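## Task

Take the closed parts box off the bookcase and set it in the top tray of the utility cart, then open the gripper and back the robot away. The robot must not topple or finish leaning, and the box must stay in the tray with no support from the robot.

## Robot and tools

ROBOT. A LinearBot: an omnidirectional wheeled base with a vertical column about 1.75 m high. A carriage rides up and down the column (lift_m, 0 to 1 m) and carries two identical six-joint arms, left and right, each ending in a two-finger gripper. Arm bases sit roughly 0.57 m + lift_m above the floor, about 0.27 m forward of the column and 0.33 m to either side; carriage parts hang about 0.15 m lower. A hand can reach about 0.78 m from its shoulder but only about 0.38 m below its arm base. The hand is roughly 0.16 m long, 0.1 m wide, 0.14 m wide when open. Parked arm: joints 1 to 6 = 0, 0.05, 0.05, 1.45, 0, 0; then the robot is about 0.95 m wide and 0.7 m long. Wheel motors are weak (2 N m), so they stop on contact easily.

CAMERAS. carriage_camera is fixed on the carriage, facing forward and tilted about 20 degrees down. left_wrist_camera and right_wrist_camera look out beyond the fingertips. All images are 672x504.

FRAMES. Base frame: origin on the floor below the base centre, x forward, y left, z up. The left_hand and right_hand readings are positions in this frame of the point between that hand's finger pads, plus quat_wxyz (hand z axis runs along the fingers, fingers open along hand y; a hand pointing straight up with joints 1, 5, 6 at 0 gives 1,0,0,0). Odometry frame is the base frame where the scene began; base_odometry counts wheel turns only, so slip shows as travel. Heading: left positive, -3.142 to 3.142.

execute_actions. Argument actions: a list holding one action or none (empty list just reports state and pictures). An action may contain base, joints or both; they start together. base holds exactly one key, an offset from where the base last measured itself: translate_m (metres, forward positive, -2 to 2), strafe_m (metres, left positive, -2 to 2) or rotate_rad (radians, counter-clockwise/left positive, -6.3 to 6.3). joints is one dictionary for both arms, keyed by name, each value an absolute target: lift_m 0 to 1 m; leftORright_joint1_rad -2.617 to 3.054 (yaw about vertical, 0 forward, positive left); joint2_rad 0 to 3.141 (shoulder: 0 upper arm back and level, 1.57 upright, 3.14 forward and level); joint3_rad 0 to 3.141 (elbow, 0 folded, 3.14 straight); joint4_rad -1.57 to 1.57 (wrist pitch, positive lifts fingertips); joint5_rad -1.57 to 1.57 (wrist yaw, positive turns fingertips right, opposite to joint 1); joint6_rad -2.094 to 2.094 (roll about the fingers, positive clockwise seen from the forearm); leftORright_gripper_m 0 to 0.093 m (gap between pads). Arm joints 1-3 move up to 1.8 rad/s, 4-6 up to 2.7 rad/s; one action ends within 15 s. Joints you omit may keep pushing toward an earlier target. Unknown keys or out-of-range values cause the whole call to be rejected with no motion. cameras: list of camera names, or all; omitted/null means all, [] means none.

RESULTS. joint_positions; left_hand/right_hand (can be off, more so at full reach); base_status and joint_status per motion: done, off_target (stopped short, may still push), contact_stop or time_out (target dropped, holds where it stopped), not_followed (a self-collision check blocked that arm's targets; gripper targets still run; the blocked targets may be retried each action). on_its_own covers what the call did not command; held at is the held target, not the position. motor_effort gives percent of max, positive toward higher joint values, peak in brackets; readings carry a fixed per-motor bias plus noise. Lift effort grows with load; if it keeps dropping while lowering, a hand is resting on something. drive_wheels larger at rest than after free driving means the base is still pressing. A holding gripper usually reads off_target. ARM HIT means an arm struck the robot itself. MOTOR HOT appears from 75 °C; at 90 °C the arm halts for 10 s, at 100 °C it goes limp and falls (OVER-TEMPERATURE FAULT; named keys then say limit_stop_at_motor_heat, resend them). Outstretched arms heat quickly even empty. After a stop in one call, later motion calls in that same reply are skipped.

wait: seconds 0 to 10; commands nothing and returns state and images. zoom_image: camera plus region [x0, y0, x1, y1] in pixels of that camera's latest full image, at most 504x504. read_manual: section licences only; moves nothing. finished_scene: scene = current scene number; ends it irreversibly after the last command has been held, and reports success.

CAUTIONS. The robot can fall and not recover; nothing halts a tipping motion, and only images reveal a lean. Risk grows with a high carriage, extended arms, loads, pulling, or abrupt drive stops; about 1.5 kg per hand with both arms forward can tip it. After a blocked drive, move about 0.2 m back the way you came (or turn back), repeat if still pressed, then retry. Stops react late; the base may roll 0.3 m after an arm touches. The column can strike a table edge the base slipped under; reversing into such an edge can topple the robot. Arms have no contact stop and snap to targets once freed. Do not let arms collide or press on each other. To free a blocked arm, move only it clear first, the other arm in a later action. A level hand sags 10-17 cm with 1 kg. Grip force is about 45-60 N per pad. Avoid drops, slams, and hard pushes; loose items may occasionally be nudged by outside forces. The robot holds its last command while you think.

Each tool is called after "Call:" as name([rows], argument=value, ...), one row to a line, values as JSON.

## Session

Call:
execute_actions(actions=[])

Scene clock: 0.00 s.
base_odometry: x=+0.000 y=+0.000 heading=+0.000 (m, m, rad; odometry frame)
base_status: not commanded
joint_positions: lift_m=+0.299 left_joint1_rad=+0.027 left_joint2_rad=+0.041 left_joint3_rad=+0.055 left_joint4_rad=+1.470 left_joint5_rad=-0.003 left_joint6_rad=+0.010 left_gripper_m=+0.094 right_joint1_rad=-0.004 right_joint2_rad=+0.036 right_joint3_rad=+0.061 right_joint4_rad=+1.416 right_joint5_rad=+0.021 right_joint6_rad=+0.036 right_gripper_m=+0.094
joint_status: not commanded
motor_effort: lift_m=+22 drive_wheels=+6 (%)
left_hand: x=+0.3029 y=+0.3509 z=+1.2967 quat_wxyz=(+0.999, -0.002, +0.044, +0.019) (m; base frame)
right_hand: x=+0.3126 y=-0.3536 z=+1.2967 quat_wxyz=(+0.998, +0.012, +0.065, +0.015) (m; base frame)
pictures: carriage_camera, left_wrist_camera, right_wrist_camera
Images, in order (width x height): carriage_camera 672x504, left_wrist_camera 672x504, right_wrist_camera 672x504.

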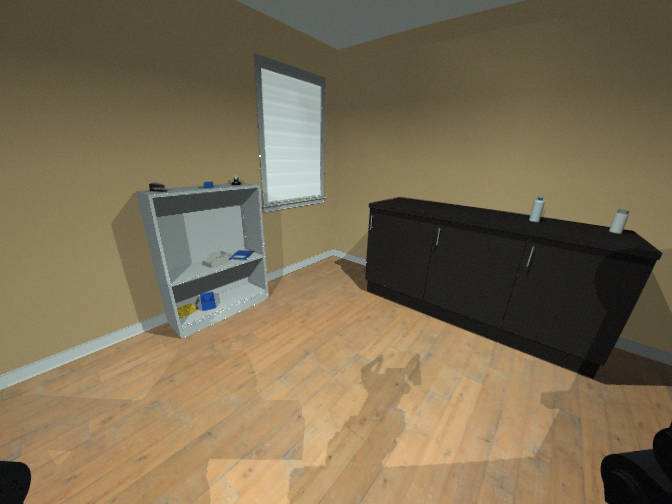

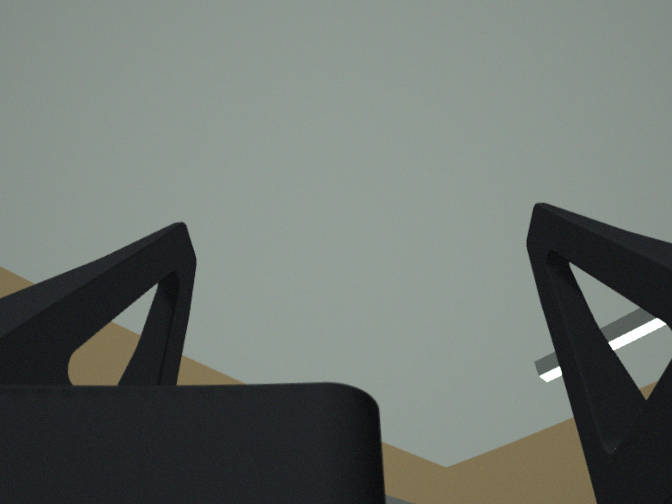

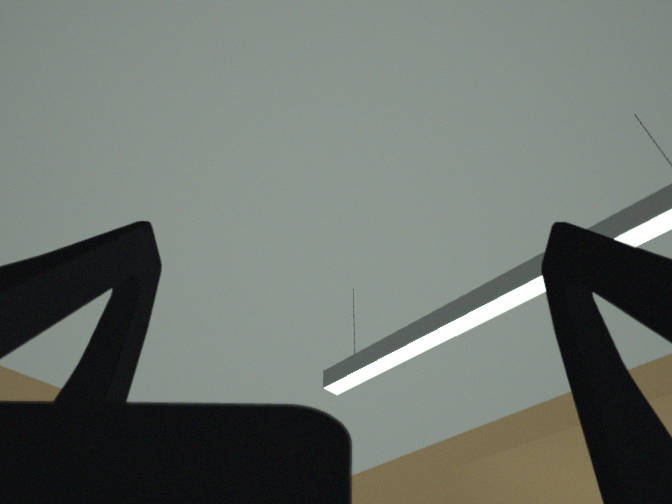

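Call:
zoom_image(camera="carriage_camera", region=[125, 165, 285, 345])

Region (125, 165, 285, 345) of carriage_camera's 672x504 image, scaled by 2.800, with more detail than that image has.

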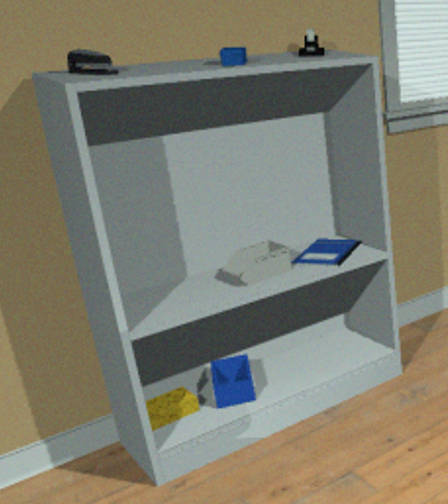

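Call:
execute_actions([
  {"base":{"rotate_rad":0.398},"joints":{"lift_m":0.5}},
], cameras=[])

Call:
execute_actions([
  {"base":{"translate_m":1.55}},
], cameras=["carriage_camera"])

Call:
execute_actions([
  {"base":{"rotate_rad":0.486},"joints":{"right_joint2_rad":1.4,"right_joint3_rad":1.0,"right_joint4_rad":-0.3,"right_joint5_rad":0,"right_joint6_rad":0}},
], cameras=["carriage_camera","right_wrist_camera"])

Scene clock: 12.87 s.
base_odometry: x=+0.000 y=+0.000 heading=+0.397 (m, m, rad; odometry frame)
base_status: done
joint_positions: lift_m=+0.500 left_joint1_rad=+0.027 left_joint2_rad=+0.041 left_joint3_rad=+0.055 left_joint4_rad=+1.470 left_joint5_rad=-0.003 left_joint6_rad=+0.010 left_gripper_m=+0.094 right_joint1_rad=-0.004 right_joint2_rad=+0.036 right_joint3_rad=+0.061 right_joint4_rad=+1.416 right_joint5_rad=+0.021 right_joint6_rad=+0.036 right_gripper_m=+0.094
joint_status: all done
motor_effort: lift_m=+24(29) drive_wheels=+17(38) (%)
left_hand: x=+0.3029 y=+0.3509 z=+1.4969 quat_wxyz=(+0.999, -0.002, +0.044, +0.019) (m; base frame)
right_hand: x=+0.3127 y=-0.3536 z=+1.4970 quat_wxyz=(+0.998, +0.012, +0.065, +0.015) (m; base frame)
pictures: none
No camera images: the call's "cameras" was empty. Leave "cameras" out to get every camera's image.

Scene clock: 18.37 s.
base_odometry: x=+1.429 y=+0.601 heading=+0.398 (m, m, rad; odometry frame)
base_status: done
joint_positions: lift_m=+0.500 left_joint1_rad=+0.027 left_joint2_rad=+0.041 left_joint3_rad=+0.055 left_joint4_rad=+1.470 left_joint5_rad=-0.003 left_joint6_rad=+0.010 left_gripper_m=+0.094 right_joint1_rad=-0.004 right_joint2_rad=+0.036 right_joint3_rad=+0.061 right_joint4_rad=+1.417 right_joint5_rad=+0.021 right_joint6_rad=+0.036 right_gripper_m=+0.094
joint_status: not commanded
motor_effort: lift_m=+24(24) drive_wheels=-10(46) (%)
left_hand: x=+0.3029 y=+0.3509 z=+1.4969 quat_wxyz=(+0.999, -0.002, +0.044, +0.019) (m; base frame)
right_hand: x=+0.3123 y=-0.3536 z=+1.4971 quat_wxyz=(+0.998, +0.012, +0.064, +0.015) (m; base frame)
pictures: carriage_camera
Images, in order (width x height): carriage_camera 672x504.

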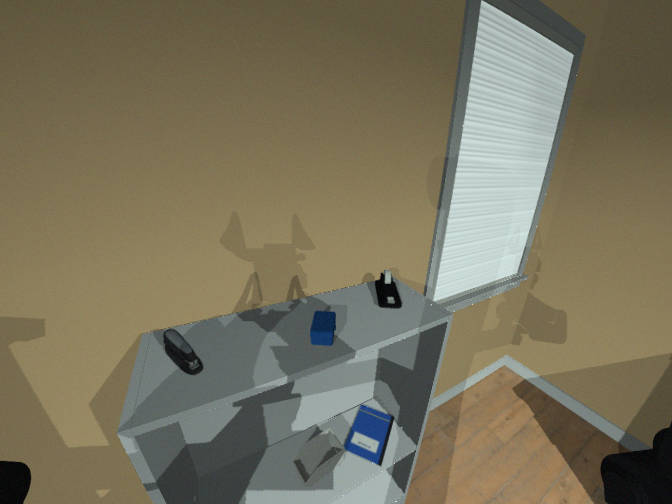

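Scene clock: 20.23 s.
base_odometry: x=+1.429 y=+0.601 heading=+0.883 (m, m, rad; odometry frame)
base_status: done
joint_positions: lift_m=+0.500 left_joint1_rad=+0.027 left_joint2_rad=+0.041 left_joint3_rad=+0.055 left_joint4_rad=+1.469 left_joint5_rad=-0.003 left_joint6_rad=+0.010 left_gripper_m=+0.094 right_joint1_rad=-0.004 right_joint2_rad=+1.398 right_joint3_rad=+0.978 right_joint4_rad=-0.290 right_joint5_rad=+0.006 right_joint6_rad=+0.005 right_gripper_m=+0.094
joint_status: all done
motor_effort: lift_m=+24(24) drive_wheels=+15(35) (%)
left_hand: x=+0.3032 y=+0.3509 z=+1.4969 quat_wxyz=(+0.999, -0.002, +0.044, +0.019) (m; base frame)
right_hand: x=+0.6906 y=-0.3525 z=+1.2327 quat_wxyz=(+0.418, +0.005, +0.909, -0.003) (m; base frame)
pictures: carriage_camera, right_wrist_camera
Images, in order (width x height): carriage_camera 672x504, right_wrist_camera 672x504.

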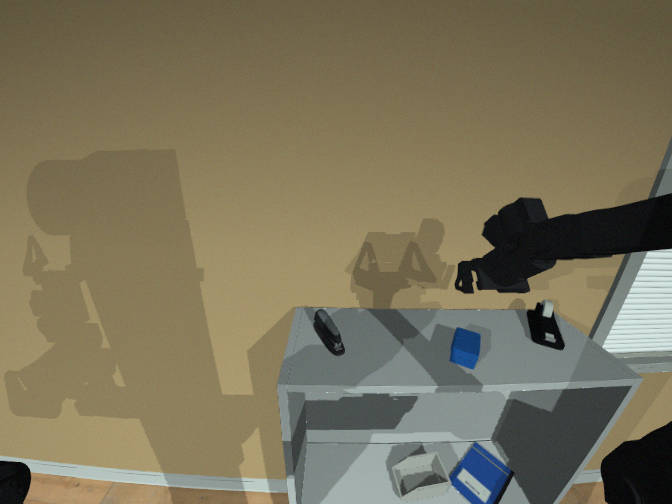

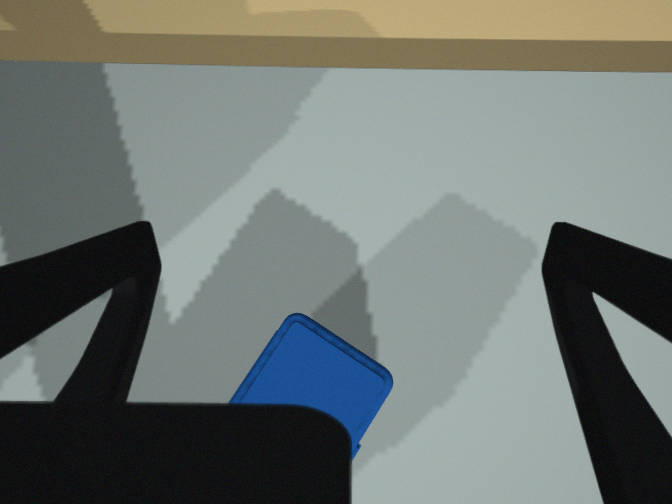

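Call:
execute_actions([
  {"joints":{"right_joint1_rad":0.08,"right_joint2_rad":2.0,"right_joint3_rad":1.78,"right_joint4_rad":-1.33,"right_joint6_rad":0.63}},
], cameras=["carriage_camera","right_wrist_camera"])

Scene clock: 26.63 s.
base_odometry: x=+1.429 y=+0.601 heading=+0.883 (m, m, rad; odometry frame)
base_status: not commanded
joint_positions: lift_m=+0.500 left_joint1_rad=+0.027 left_joint2_rad=+0.041 left_joint3_rad=+0.055 left_joint4_rad=+1.469 left_joint5_rad=-0.003 left_joint6_rad=+0.010 left_gripper_m=+0.094 right_joint1_rad=+0.080 right_joint2_rad=+1.990 right_joint3_rad=+1.768 right_joint4_rad=-1.318 right_joint5_rad=+0.003 right_joint6_rad=+0.624 right_gripper_m=+0.094
joint_status: all done
motor_effort: lift_m=+24(24) drive_wheels=+15(15) (%)
left_hand: x=+0.3032 y=+0.3509 z=+1.4969 quat_wxyz=(+0.999, -0.002, +0.044, +0.019) (m; base frame)
right_hand: x=+0.6673 y=-0.3192 z=+1.1775 quat_wxyz=(+0.015, +0.269, +0.963, +0.004) (m; base frame)
pictures: carriage_camera, right_wrist_camera
Images, in order (width x height): carriage_camera 672x504, right_wrist_camera 672x504.

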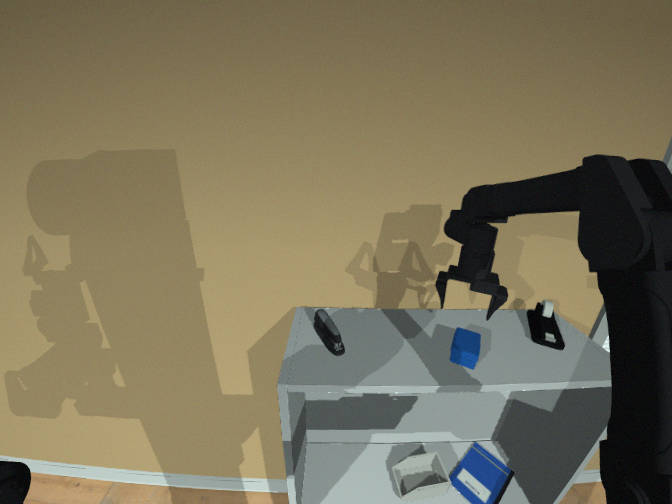

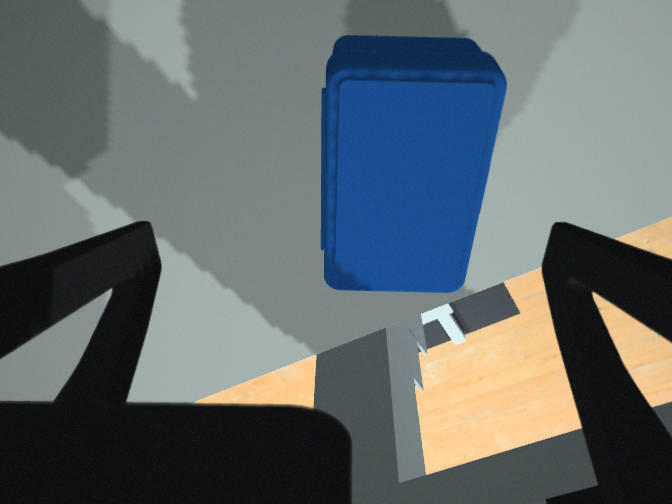

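Call:
execute_actions([
  {"base":{"translate_m":-0.03},"joints":{"lift_m":0.465,"right_joint1_rad":0.065,"right_joint6_rad":0.65}},
], cameras=["carriage_camera","right_wrist_camera"])

Scene clock: 33.93 s.
base_odometry: x=+1.410 y=+0.578 heading=+0.883 (m, m, rad; odometry frame)
base_status: done
joint_positions: lift_m=+0.465 left_joint1_rad=+0.027 left_joint2_rad=+0.041 left_joint3_rad=+0.055 left_joint4_rad=+1.468 left_joint5_rad=-0.003 left_joint6_rad=+0.010 left_gripper_m=+0.094 right_joint1_rad=+0.072 right_joint2_rad=+1.998 right_joint3_rad=+1.771 right_joint4_rad=-1.322 right_joint5_rad=+0.003 right_joint6_rad=+0.644 right_gripper_m=+0.094
joint_status: all done
motor_effort: lift_m=+20(20) drive_wheels=-6(33) (%)
left_hand: x=+0.3034 y=+0.3509 z=+1.4624 quat_wxyz=(+0.999, -0.002, +0.044, +0.019) (m; base frame)
right_hand: x=+0.6672 y=-0.3224 z=+1.1410 quat_wxyz=(+0.011, +0.282, +0.959, +0.002) (m; base frame)
pictures: carriage_camera, right_wrist_camera
Images, in order (width x height): carriage_camera 672x504, right_wrist_camera 672x504.

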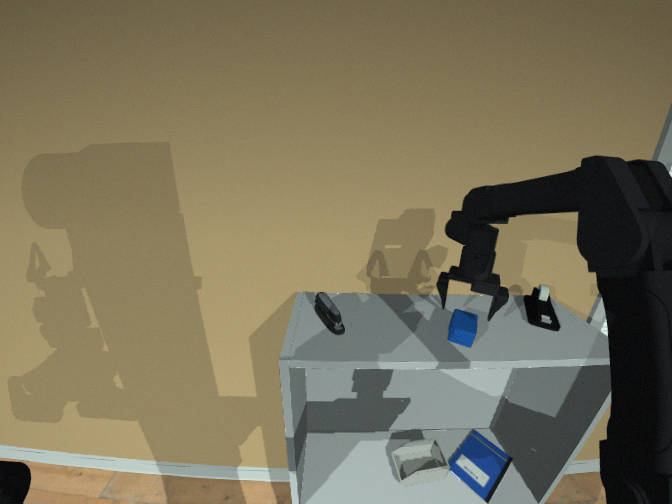

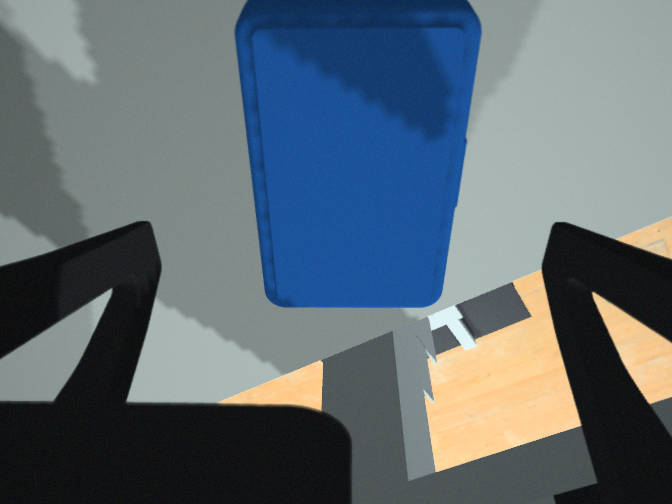

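Call:
execute_actions([
  {"joints":{"lift_m":0.42}},
], cameras=["carriage_camera","right_wrist_camera"])

Call:
zoom_image(camera="carriage_camera", region=[410, 250, 530, 350])

Scene clock: 36.93 s.
base_odometry: x=+1.410 y=+0.578 heading=+0.883 (m, m, rad; odometry frame)
base_status: not commanded
joint_positions: lift_m=+0.420 left_joint1_rad=+0.027 left_joint2_rad=+0.041 left_joint3_rad=+0.055 left_joint4_rad=+1.468 left_joint5_rad=-0.003 left_joint6_rad=+0.010 left_gripper_m=+0.094 right_joint1_rad=+0.072 right_joint2_rad=+1.999 right_joint3_rad=+1.771 right_joint4_rad=-1.324 right_joint5_rad=+0.003 right_joint6_rad=+0.644 right_gripper_m=+0.094
joint_status: all done
motor_effort: lift_m=+20(20) drive_wheels=-5(6) (%)
left_hand: x=+0.3034 y=+0.3509 z=+1.4174 quat_wxyz=(+0.999, -0.002, +0.044, +0.019) (m; base frame)
right_hand: x=+0.6668 y=-0.3225 z=+1.0954 quat_wxyz=(+0.009, +0.282, +0.959, +0.002) (m; base frame)
pictures: carriage_camera, right_wrist_camera
Images, in order (width x height): carriage_camera 672x504, right_wrist_camera 672x504.

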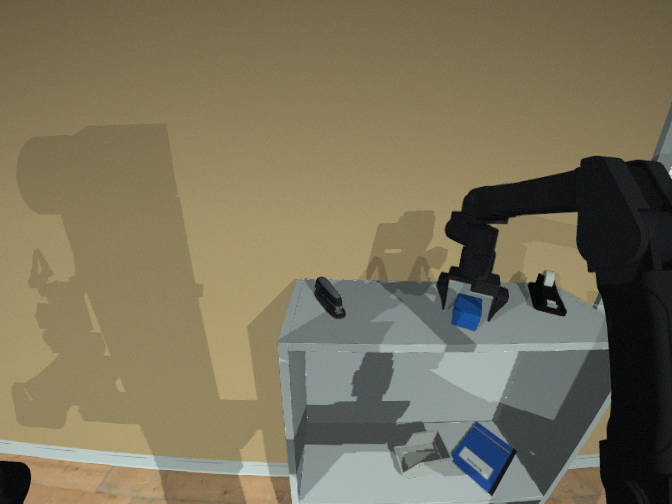

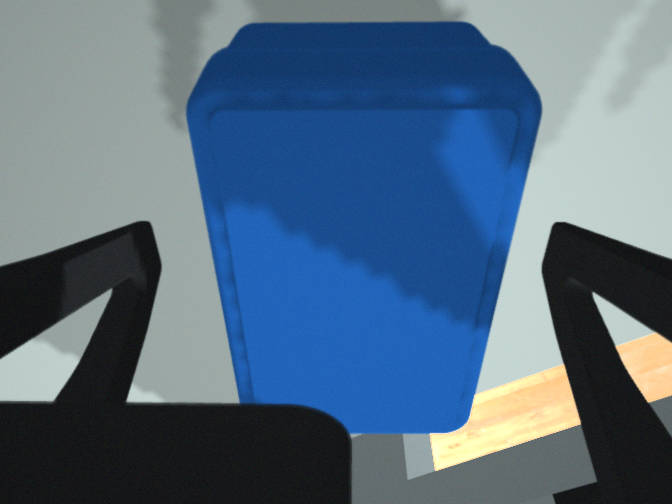

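Region (410, 250, 530, 350) of carriage_camera's 672x504 image, scaled by 4.200, with more detail than that image has.

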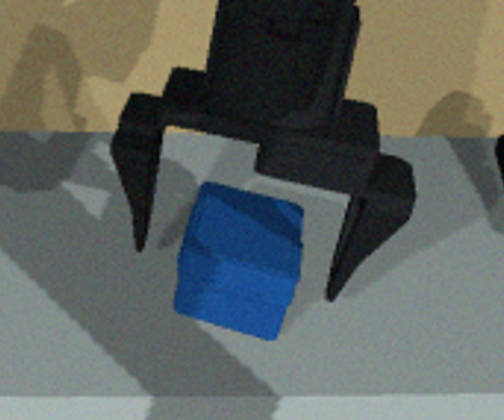

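Call:
execute_actions([
  {"joints":{"lift_m":0.414,"right_gripper_m":0.04}},
], cameras=["right_wrist_camera"])

Call:
execute_actions([
  {"joints":{"lift_m":0.45}},
], cameras=["carriage_camera","right_wrist_camera"])

Scene clock: 42.13 s.
base_odometry: x=+1.410 y=+0.578 heading=+0.883 (m, m, rad; odometry frame)
base_status: not commanded
joint_positions: lift_m=+0.414 left_joint1_rad=+0.027 left_joint2_rad=+0.041 left_joint3_rad=+0.055 left_joint4_rad=+1.468 left_joint5_rad=-0.003 left_joint6_rad=+0.010 left_gripper_m=+0.094 right_joint1_rad=+0.072 right_joint2_rad=+2.000 right_joint3_rad=+1.771 right_joint4_rad=-1.325 right_joint5_rad=+0.002 right_joint6_rad=+0.644 right_gripper_m=+0.057
joint_status: right_gripper_m off_target (ended at +0.057, target +0.040); the others done
motor_effort: lift_m=+20(20) drive_wheels=-5(7) (%)
left_hand: x=+0.3034 y=+0.3509 z=+1.4114 quat_wxyz=(+0.999, -0.002, +0.044, +0.019) (m; base frame)
right_hand: x=+0.6666 y=-0.3224 z=+1.0893 quat_wxyz=(+0.009, +0.282, +0.959, +0.002) (m; base frame)
pictures: right_wrist_camera
Images, in order (width x height): right_wrist_camera 672x504.

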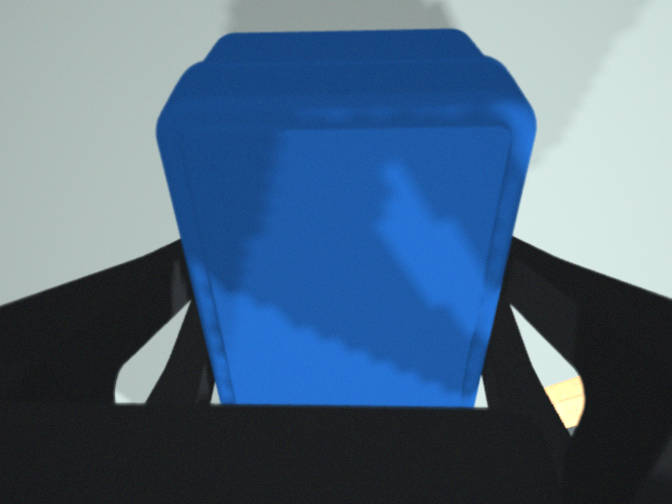

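Scene clock: 42.80 s.
base_odometry: x=+1.410 y=+0.578 heading=+0.883 (m, m, rad; odometry frame)
base_status: not commanded
joint_positions: lift_m=+0.450 left_joint1_rad=+0.027 left_joint2_rad=+0.041 left_joint3_rad=+0.055 left_joint4_rad=+1.468 left_joint5_rad=-0.003 left_joint6_rad=+0.010 left_gripper_m=+0.094 right_joint1_rad=+0.072 right_joint2_rad=+1.999 right_joint3_rad=+1.771 right_joint4_rad=-1.325 right_joint5_rad=+0.002 right_joint6_rad=+0.644 right_gripper_m=+0.057
joint_status: all done
motor_effort: lift_m=+24(28) drive_wheels=-5(5) (%)
left_hand: x=+0.3034 y=+0.3509 z=+1.4469 quat_wxyz=(+0.999, -0.002, +0.044, +0.019) (m; base frame)
right_hand: x=+0.6664 y=-0.3224 z=+1.1250 quat_wxyz=(+0.009, +0.282, +0.959, +0.002) (m; base frame)
pictures: carriage_camera, right_wrist_camera
Images, in order (width x height): carriage_camera 672x504, right_wrist_camera 672x504.

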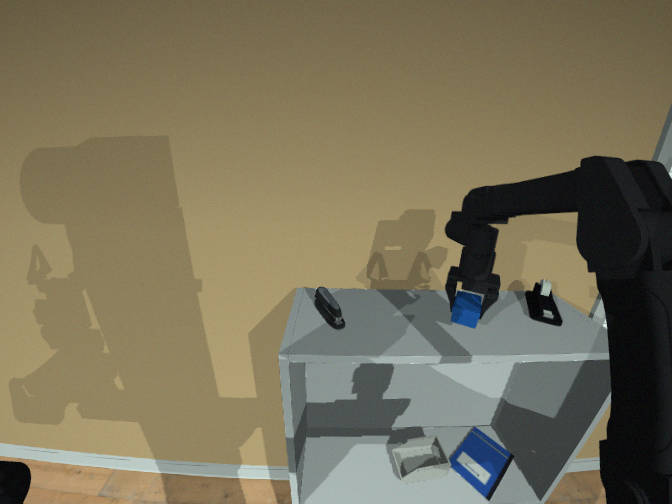

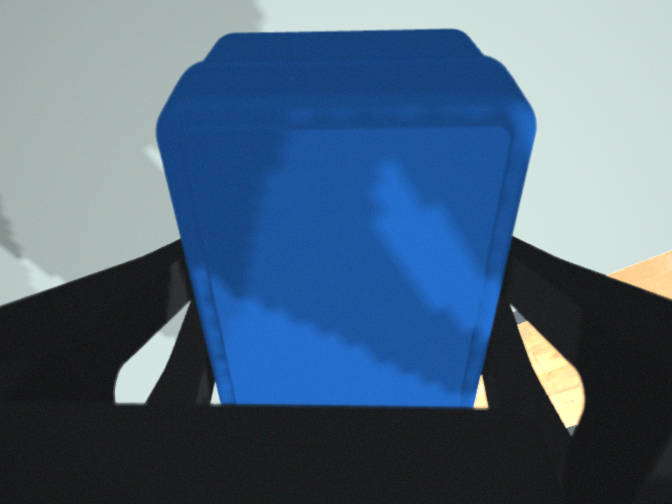

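Cart is probably on the opposite wall.

Call:
execute_actions([
  {"base":{"translate_m":-0.5}},
], cameras=[])

Call:
execute_actions([
  {"base":{"rotate_rad":-2.9},"joints":{"lift_m":0.3}},
], cameras=["carriage_camera"])

Scene clock: 48.27 s.
base_odometry: x=+1.093 y=+0.191 heading=+0.884 (m, m, rad; odometry frame)
base_status: done
joint_positions: lift_m=+0.450 left_joint1_rad=+0.027 left_joint2_rad=+0.041 left_joint3_rad=+0.055 left_joint4_rad=+1.468 left_joint5_rad=-0.003 left_joint6_rad=+0.010 left_gripper_m=+0.094 right_joint1_rad=+0.072 right_joint2_rad=+1.999 right_joint3_rad=+1.771 right_joint4_rad=-1.325 right_joint5_rad=+0.002 right_joint6_rad=+0.644 right_gripper_m=+0.057
joint_status: not commanded
motor_effort: lift_m=+24(24) drive_wheels=-9(42) (%)
left_hand: x=+0.3034 y=+0.3509 z=+1.4469 quat_wxyz=(+0.999, -0.002, +0.044, +0.019) (m; base frame)
right_hand: x=+0.6664 y=-0.3224 z=+1.1250 quat_wxyz=(+0.009, +0.282, +0.959, +0.002) (m; base frame)
pictures: none
No camera images: the call's "cameras" was empty. Leave "cameras" out to get every camera's image.

Scene clock: 52.37 s.
base_odometry: x=+1.093 y=+0.191 heading=-2.015 (m, m, rad; odometry frame)
base_status: done
joint_positions: lift_m=+0.300 left_joint1_rad=+0.027 left_joint2_rad=+0.041 left_joint3_rad=+0.055 left_joint4_rad=+1.468 left_joint5_rad=-0.003 left_joint6_rad=+0.010 left_gripper_m=+0.094 right_joint1_rad=+0.056 right_joint2_rad=+2.001 right_joint3_rad=+1.771 right_joint4_rad=-1.320 right_joint5_rad=+0.002 right_joint6_rad=+0.644 right_gripper_m=+0.057
joint_status: all done
motor_effort: lift_m=+19(20) drive_wheels=+15(50) (%)
left_hand: x=+0.3033 y=+0.3509 z=+1.2974 quat_wxyz=(+0.999, -0.002, +0.044, +0.019) (m; base frame)
right_hand: x=+0.6682 y=-0.3284 z=+0.9749 quat_wxyz=(+0.010, +0.290, +0.957, +0.003) (m; base frame)
pictures: carriage_camera
Images, in order (width x height): carriage_camera 672x504.

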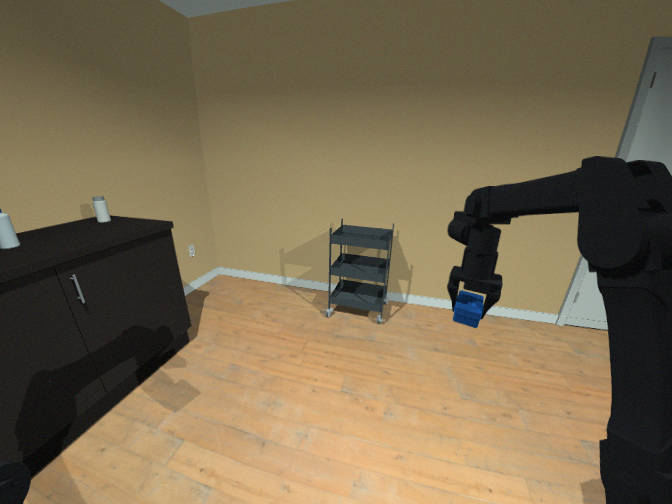

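Call:
execute_actions([
  {"base":{"translate_m":1.25},"joints":{"right_joint1_rad":0.3,"lift_m":0.25}},
], cameras=["carriage_camera","right_wrist_camera"])

Scene clock: 60.53 s.
base_odometry: x=+0.555 y=-0.937 heading=-2.016 (m, m, rad; odometry frame)
base_status: done
joint_positions: lift_m=+0.250 left_joint1_rad=+0.027 left_joint2_rad=+0.041 left_joint3_rad=+0.055 left_joint4_rad=+1.469 left_joint5_rad=-0.003 left_joint6_rad=+0.010 left_gripper_m=+0.094 right_joint1_rad=+0.309 right_joint2_rad=+1.999 right_joint3_rad=+1.771 right_joint4_rad=-1.324 right_joint5_rad=-0.002 right_joint6_rad=+0.645 right_gripper_m=+0.057
joint_status: all done
motor_effort: lift_m=+20(20) drive_wheels=-10(47) (%)
left_hand: x=+0.3032 y=+0.3509 z=+1.2474 quat_wxyz=(+0.999, -0.002, +0.044, +0.019) (m; base frame)
right_hand: x=+0.6494 y=-0.2320 z=+0.9255 quat_wxyz=(+0.008, +0.167, +0.986, +0.005) (m; base frame)
pictures: carriage_camera, right_wrist_camera
Images, in order (width x height): carriage_camera 672x504, right_wrist_camera 672x504.

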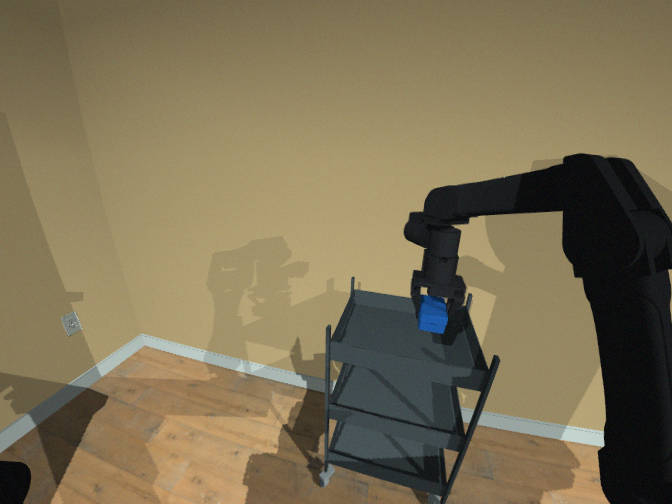

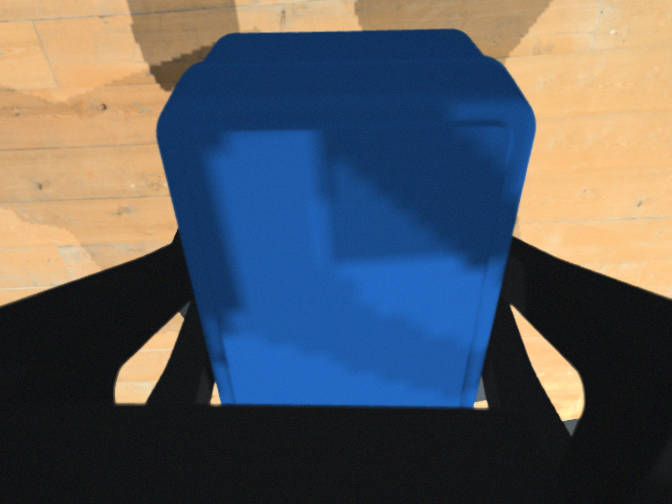

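Call:
execute_actions([
  {"base":{"translate_m":0.19},"joints":{"lift_m":0.14}},
], cameras=["carriage_camera","right_wrist_camera"])

Scene clock: 67.17 s.
base_odometry: x=+0.473 y=-1.108 heading=-2.017 (m, m, rad; odometry frame)
base_status: done
joint_positions: lift_m=+0.140 left_joint1_rad=+0.027 left_joint2_rad=+0.041 left_joint3_rad=+0.055 left_joint4_rad=+1.469 left_joint5_rad=-0.003 left_joint6_rad=+0.010 left_gripper_m=+0.094 right_joint1_rad=+0.307 right_joint2_rad=+1.998 right_joint3_rad=+1.771 right_joint4_rad=-1.328 right_joint5_rad=-0.002 right_joint6_rad=+0.645 right_gripper_m=+0.057
joint_status: all done
motor_effort: lift_m=+20(20) drive_wheels=-10(44) (%)
left_hand: x=+0.3032 y=+0.3509 z=+1.1374 quat_wxyz=(+0.999, -0.002, +0.044, +0.019) (m; base frame)
right_hand: x=+0.6485 y=-0.2328 z=+0.8158 quat_wxyz=(+0.007, +0.168, +0.986, +0.004) (m; base frame)
pictures: carriage_camera, right_wrist_camera
Images, in order (width x height): carriage_camera 672x504, right_wrist_camera 672x504.

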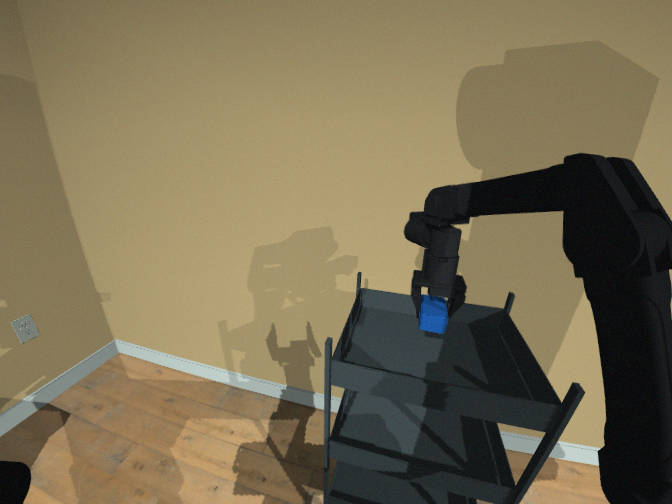

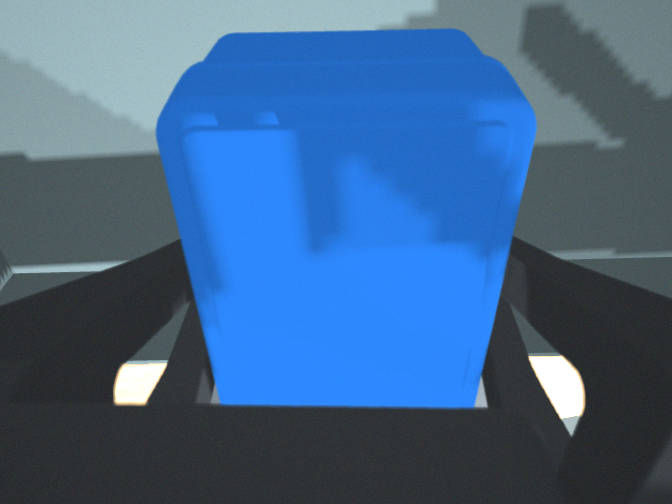

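Call:
execute_actions([
  {"joints":{"lift_m":0.065}},
], cameras=["carriage_camera","right_wrist_camera"])

Call:
zoom_image(camera="carriage_camera", region=[320, 230, 600, 400])

Scene clock: 70.37 s.
base_odometry: x=+0.473 y=-1.108 heading=-2.017 (m, m, rad; odometry frame)
base_status: not commanded
joint_positions: lift_m=+0.065 left_joint1_rad=+0.027 left_joint2_rad=+0.041 left_joint3_rad=+0.055 left_joint4_rad=+1.469 left_joint5_rad=-0.003 left_joint6_rad=+0.010 left_gripper_m=+0.094 right_joint1_rad=+0.307 right_joint2_rad=+1.998 right_joint3_rad=+1.771 right_joint4_rad=-1.328 right_joint5_rad=-0.002 right_joint6_rad=+0.645 right_gripper_m=+0.057
joint_status: all done
motor_effort: lift_m=+20(19) drive_wheels=-8(9) (%)
left_hand: x=+0.3032 y=+0.3509 z=+1.0624 quat_wxyz=(+0.999, -0.002, +0.044, +0.019) (m; base frame)
right_hand: x=+0.6485 y=-0.2328 z=+0.7409 quat_wxyz=(+0.007, +0.168, +0.986, +0.004) (m; base frame)
pictures: carriage_camera, right_wrist_camera
Images, in order (width x height): carriage_camera 672x504, right_wrist_camera 672x504.

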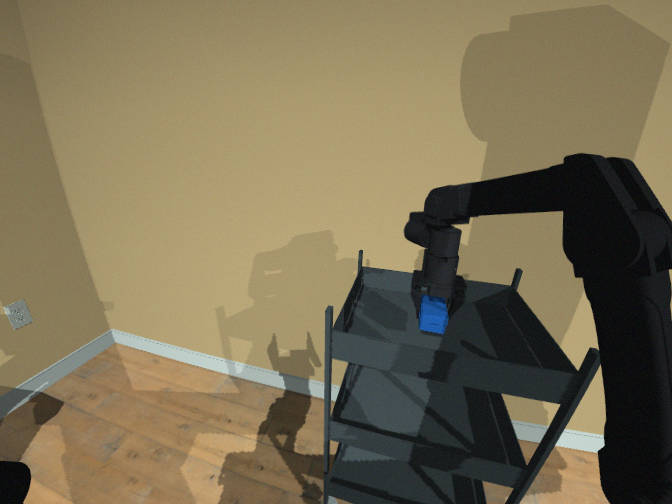

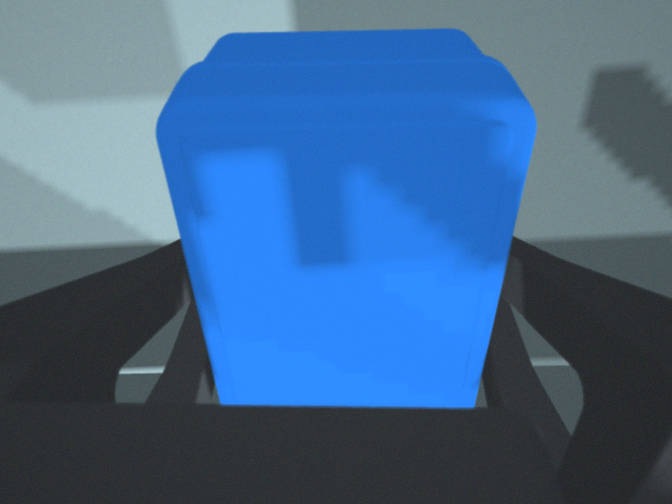

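Region (320, 230, 600, 400) of carriage_camera's 672x504 image, scaled by 1.800, with more detail than that image has; it fills the top 306 rows of this view, and the rest is white.

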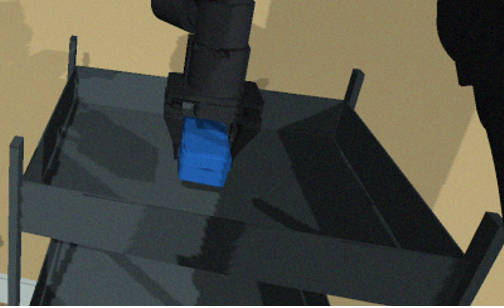

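Call:
execute_actions([
  {"joints":{"lift_m":0.03}},
], cameras=["right_wrist_camera"])

Scene clock: 72.70 s.
base_odometry: x=+0.473 y=-1.108 heading=-2.017 (m, m, rad; odometry frame)
base_status: not commanded
joint_positions: lift_m=+0.030 left_joint1_rad=+0.027 left_joint2_rad=+0.041 left_joint3_rad=+0.055 left_joint4_rad=+1.469 left_joint5_rad=-0.003 left_joint6_rad=+0.010 left_gripper_m=+0.094 right_joint1_rad=+0.307 right_joint2_rad=+2.000 right_joint3_rad=+1.771 right_joint4_rad=-1.328 right_joint5_rad=-0.002 right_joint6_rad=+0.645 right_gripper_m=+0.057
joint_status: all done
motor_effort: lift_m=+19(20) drive_wheels=-7(7) (%)
left_hand: x=+0.3032 y=+0.3509 z=+1.0274 quat_wxyz=(+0.999, -0.002, +0.044, +0.019) (m; base frame)
right_hand: x=+0.6484 y=-0.2328 z=+0.7051 quat_wxyz=(+0.005, +0.168, +0.986, +0.004) (m; base frame)
pictures: right_wrist_camera
Images, in order (width x height): right_wrist_camera 672x504.

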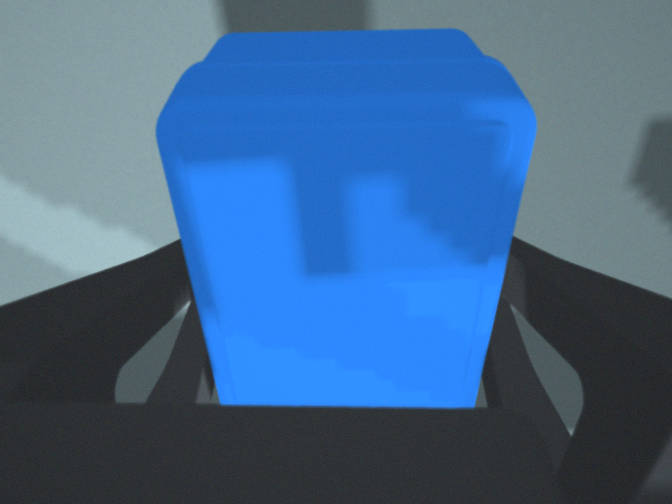

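Call:
execute_actions([
  {"joints":{"lift_m":0.016}},
], cameras=["right_wrist_camera"])

Call:
execute_actions([
  {"joints":{"right_gripper_m":0.093}},
], cameras=["right_wrist_camera"])

Call:
execute_actions([
  {"joints":{"lift_m":0.16}},
], cameras=["right_wrist_camera"])

Call:
execute_actions([
  {"base":{"translate_m":-0.5},"joints":{"right_joint1_rad":0,"right_joint2_rad":0.05,"right_joint3_rad":0.05,"right_joint4_rad":1.45,"right_joint6_rad":0}},
], cameras=["carriage_camera"])

Scene clock: 78.27 s.
base_odometry: x=+0.473 y=-1.108 heading=-2.017 (m, m, rad; odometry frame)
base_status: not commanded
joint_positions: lift_m=+0.016 left_joint1_rad=+0.027 left_joint2_rad=+0.041 left_joint3_rad=+0.055 left_joint4_rad=+1.469 left_joint5_rad=-0.004 left_joint6_rad=+0.010 left_gripper_m=+0.094 right_joint1_rad=+0.307 right_joint2_rad=+1.999 right_joint3_rad=+1.771 right_joint4_rad=-1.330 right_joint5_rad=-0.001 right_joint6_rad=+0.645 right_gripper_m=+0.057
joint_status: all done
motor_effort: lift_m=+19(20) drive_wheels=+8(11) (%)
left_hand: x=+0.3032 y=+0.3510 z=+1.0135 quat_wxyz=(+0.999, -0.002, +0.044, +0.019) (m; base frame)
right_hand: x=+0.6481 y=-0.2332 z=+0.6915 quat_wxyz=(+0.005, +0.168, +0.986, +0.003) (m; base frame)
pictures: right_wrist_camera
Images, in order (width x height): right_wrist_camera 672x504.

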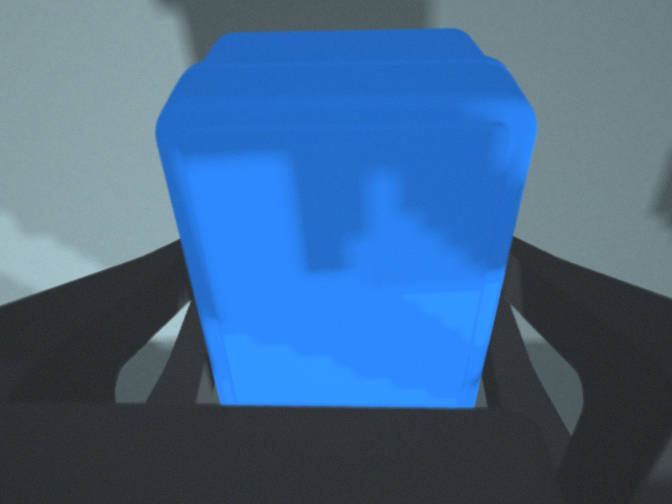

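Scene clock: 78.87 s.
base_odometry: x=+0.473 y=-1.108 heading=-2.017 (m, m, rad; odometry frame)
base_status: not commanded
joint_positions: lift_m=+0.016 left_joint1_rad=+0.027 left_joint2_rad=+0.041 left_joint3_rad=+0.055 left_joint4_rad=+1.469 left_joint5_rad=-0.004 left_joint6_rad=+0.010 left_gripper_m=+0.094 right_joint1_rad=+0.307 right_joint2_rad=+1.999 right_joint3_rad=+1.771 right_joint4_rad=-1.330 right_joint5_rad=-0.001 right_joint6_rad=+0.645 right_gripper_m=+0.093
joint_status: all done
motor_effort: lift_m=+19(19) drive_wheels=+7(8) (%)
left_hand: x=+0.3032 y=+0.3510 z=+1.0135 quat_wxyz=(+0.999, -0.002, +0.044, +0.019) (m; base frame)
right_hand: x=+0.6481 y=-0.2332 z=+0.6915 quat_wxyz=(+0.005, +0.168, +0.986, +0.003) (m; base frame)
pictures: right_wrist_camera
Images, in order (width x height): right_wrist_camera 672x504.

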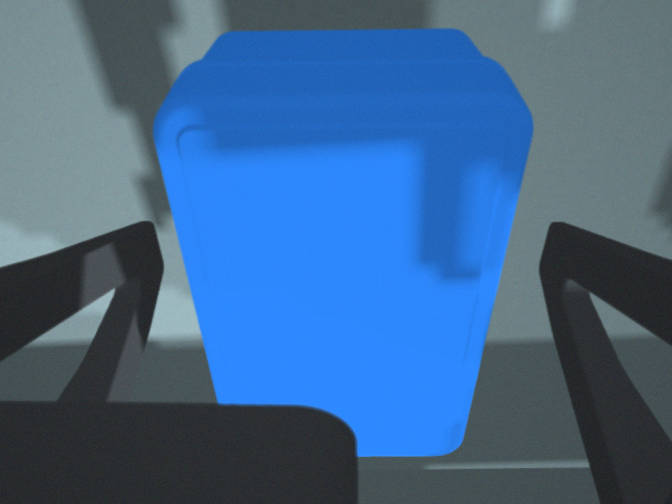

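Scene clock: 79.97 s.
base_odometry: x=+0.473 y=-1.108 heading=-2.017 (m, m, rad; odometry frame)
base_status: not commanded
joint_positions: lift_m=+0.160 left_joint1_rad=+0.027 left_joint2_rad=+0.041 left_joint3_rad=+0.055 left_joint4_rad=+1.469 left_joint5_rad=-0.004 left_joint6_rad=+0.010 left_gripper_m=+0.094 right_joint1_rad=+0.307 right_joint2_rad=+1.999 right_joint3_rad=+1.771 right_joint4_rad=-1.330 right_joint5_rad=-0.001 right_joint6_rad=+0.645 right_gripper_m=+0.093
joint_status: all done
motor_effort: lift_m=+24(29) drive_wheels=+7(8) (%)
left_hand: x=+0.3032 y=+0.3510 z=+1.1569 quat_wxyz=(+0.999, -0.002, +0.044, +0.019) (m; base frame)
right_hand: x=+0.6483 y=-0.2332 z=+0.8350 quat_wxyz=(+0.006, +0.168, +0.986, +0.004) (m; base frame)
pictures: right_wrist_camera
Images, in order (width x height): right_wrist_camera 672x504.

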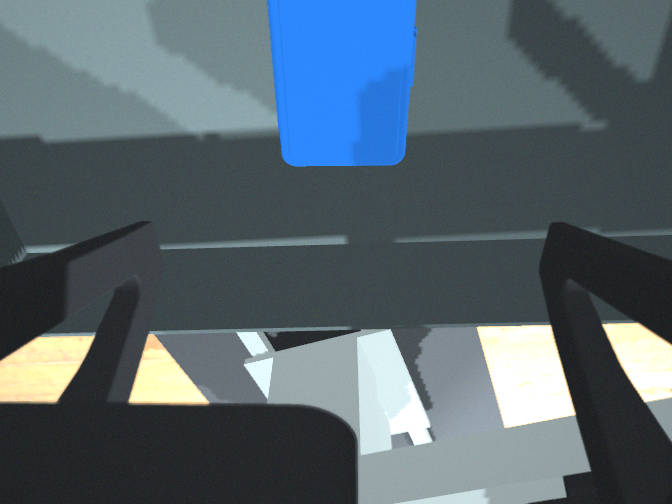

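Scene clock: 83.20 s.
base_odometry: x=+0.689 y=-0.657 heading=-2.018 (m, m, rad; odometry frame)
base_status: done
joint_positions: lift_m=+0.160 left_joint1_rad=+0.027 left_joint2_rad=+0.041 left_joint3_rad=+0.055 left_joint4_rad=+1.468 left_joint5_rad=-0.004 left_joint6_rad=+0.010 left_gripper_m=+0.094 right_joint1_rad=-0.005 right_joint2_rad=+0.060 right_joint3_rad=+0.070 right_joint4_rad=+1.450 right_joint5_rad=+0.002 right_joint6_rad=+0.005 right_gripper_m=+0.093
joint_status: all done
motor_effort: lift_m=+24(24) drive_wheels=-9(45) (%)
left_hand: x=+0.3034 y=+0.3510 z=+1.1569 quat_wxyz=(+0.999, -0.002, +0.044, +0.019) (m; base frame)
right_hand: x=+0.3092 y=-0.3502 z=+1.1603 quat_wxyz=(+0.998, +0.001, +0.055, +0.000) (m; base frame)
pictures: carriage_camera
Images, in order (width x height): carriage_camera 672x504.

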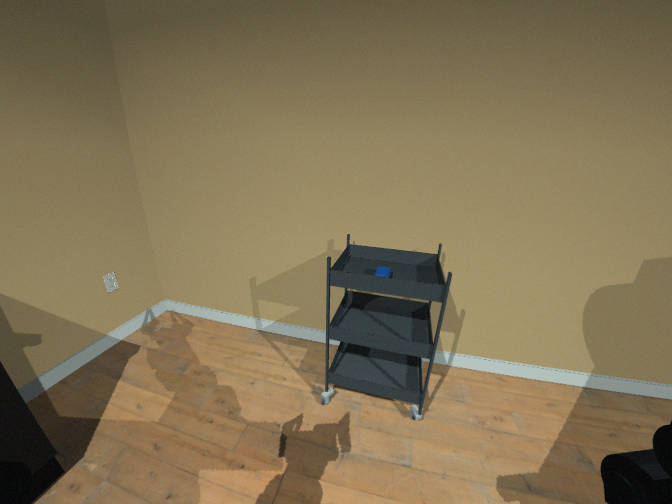

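Call:
finished_scene(scene=2)

The scene is finished: the task was done.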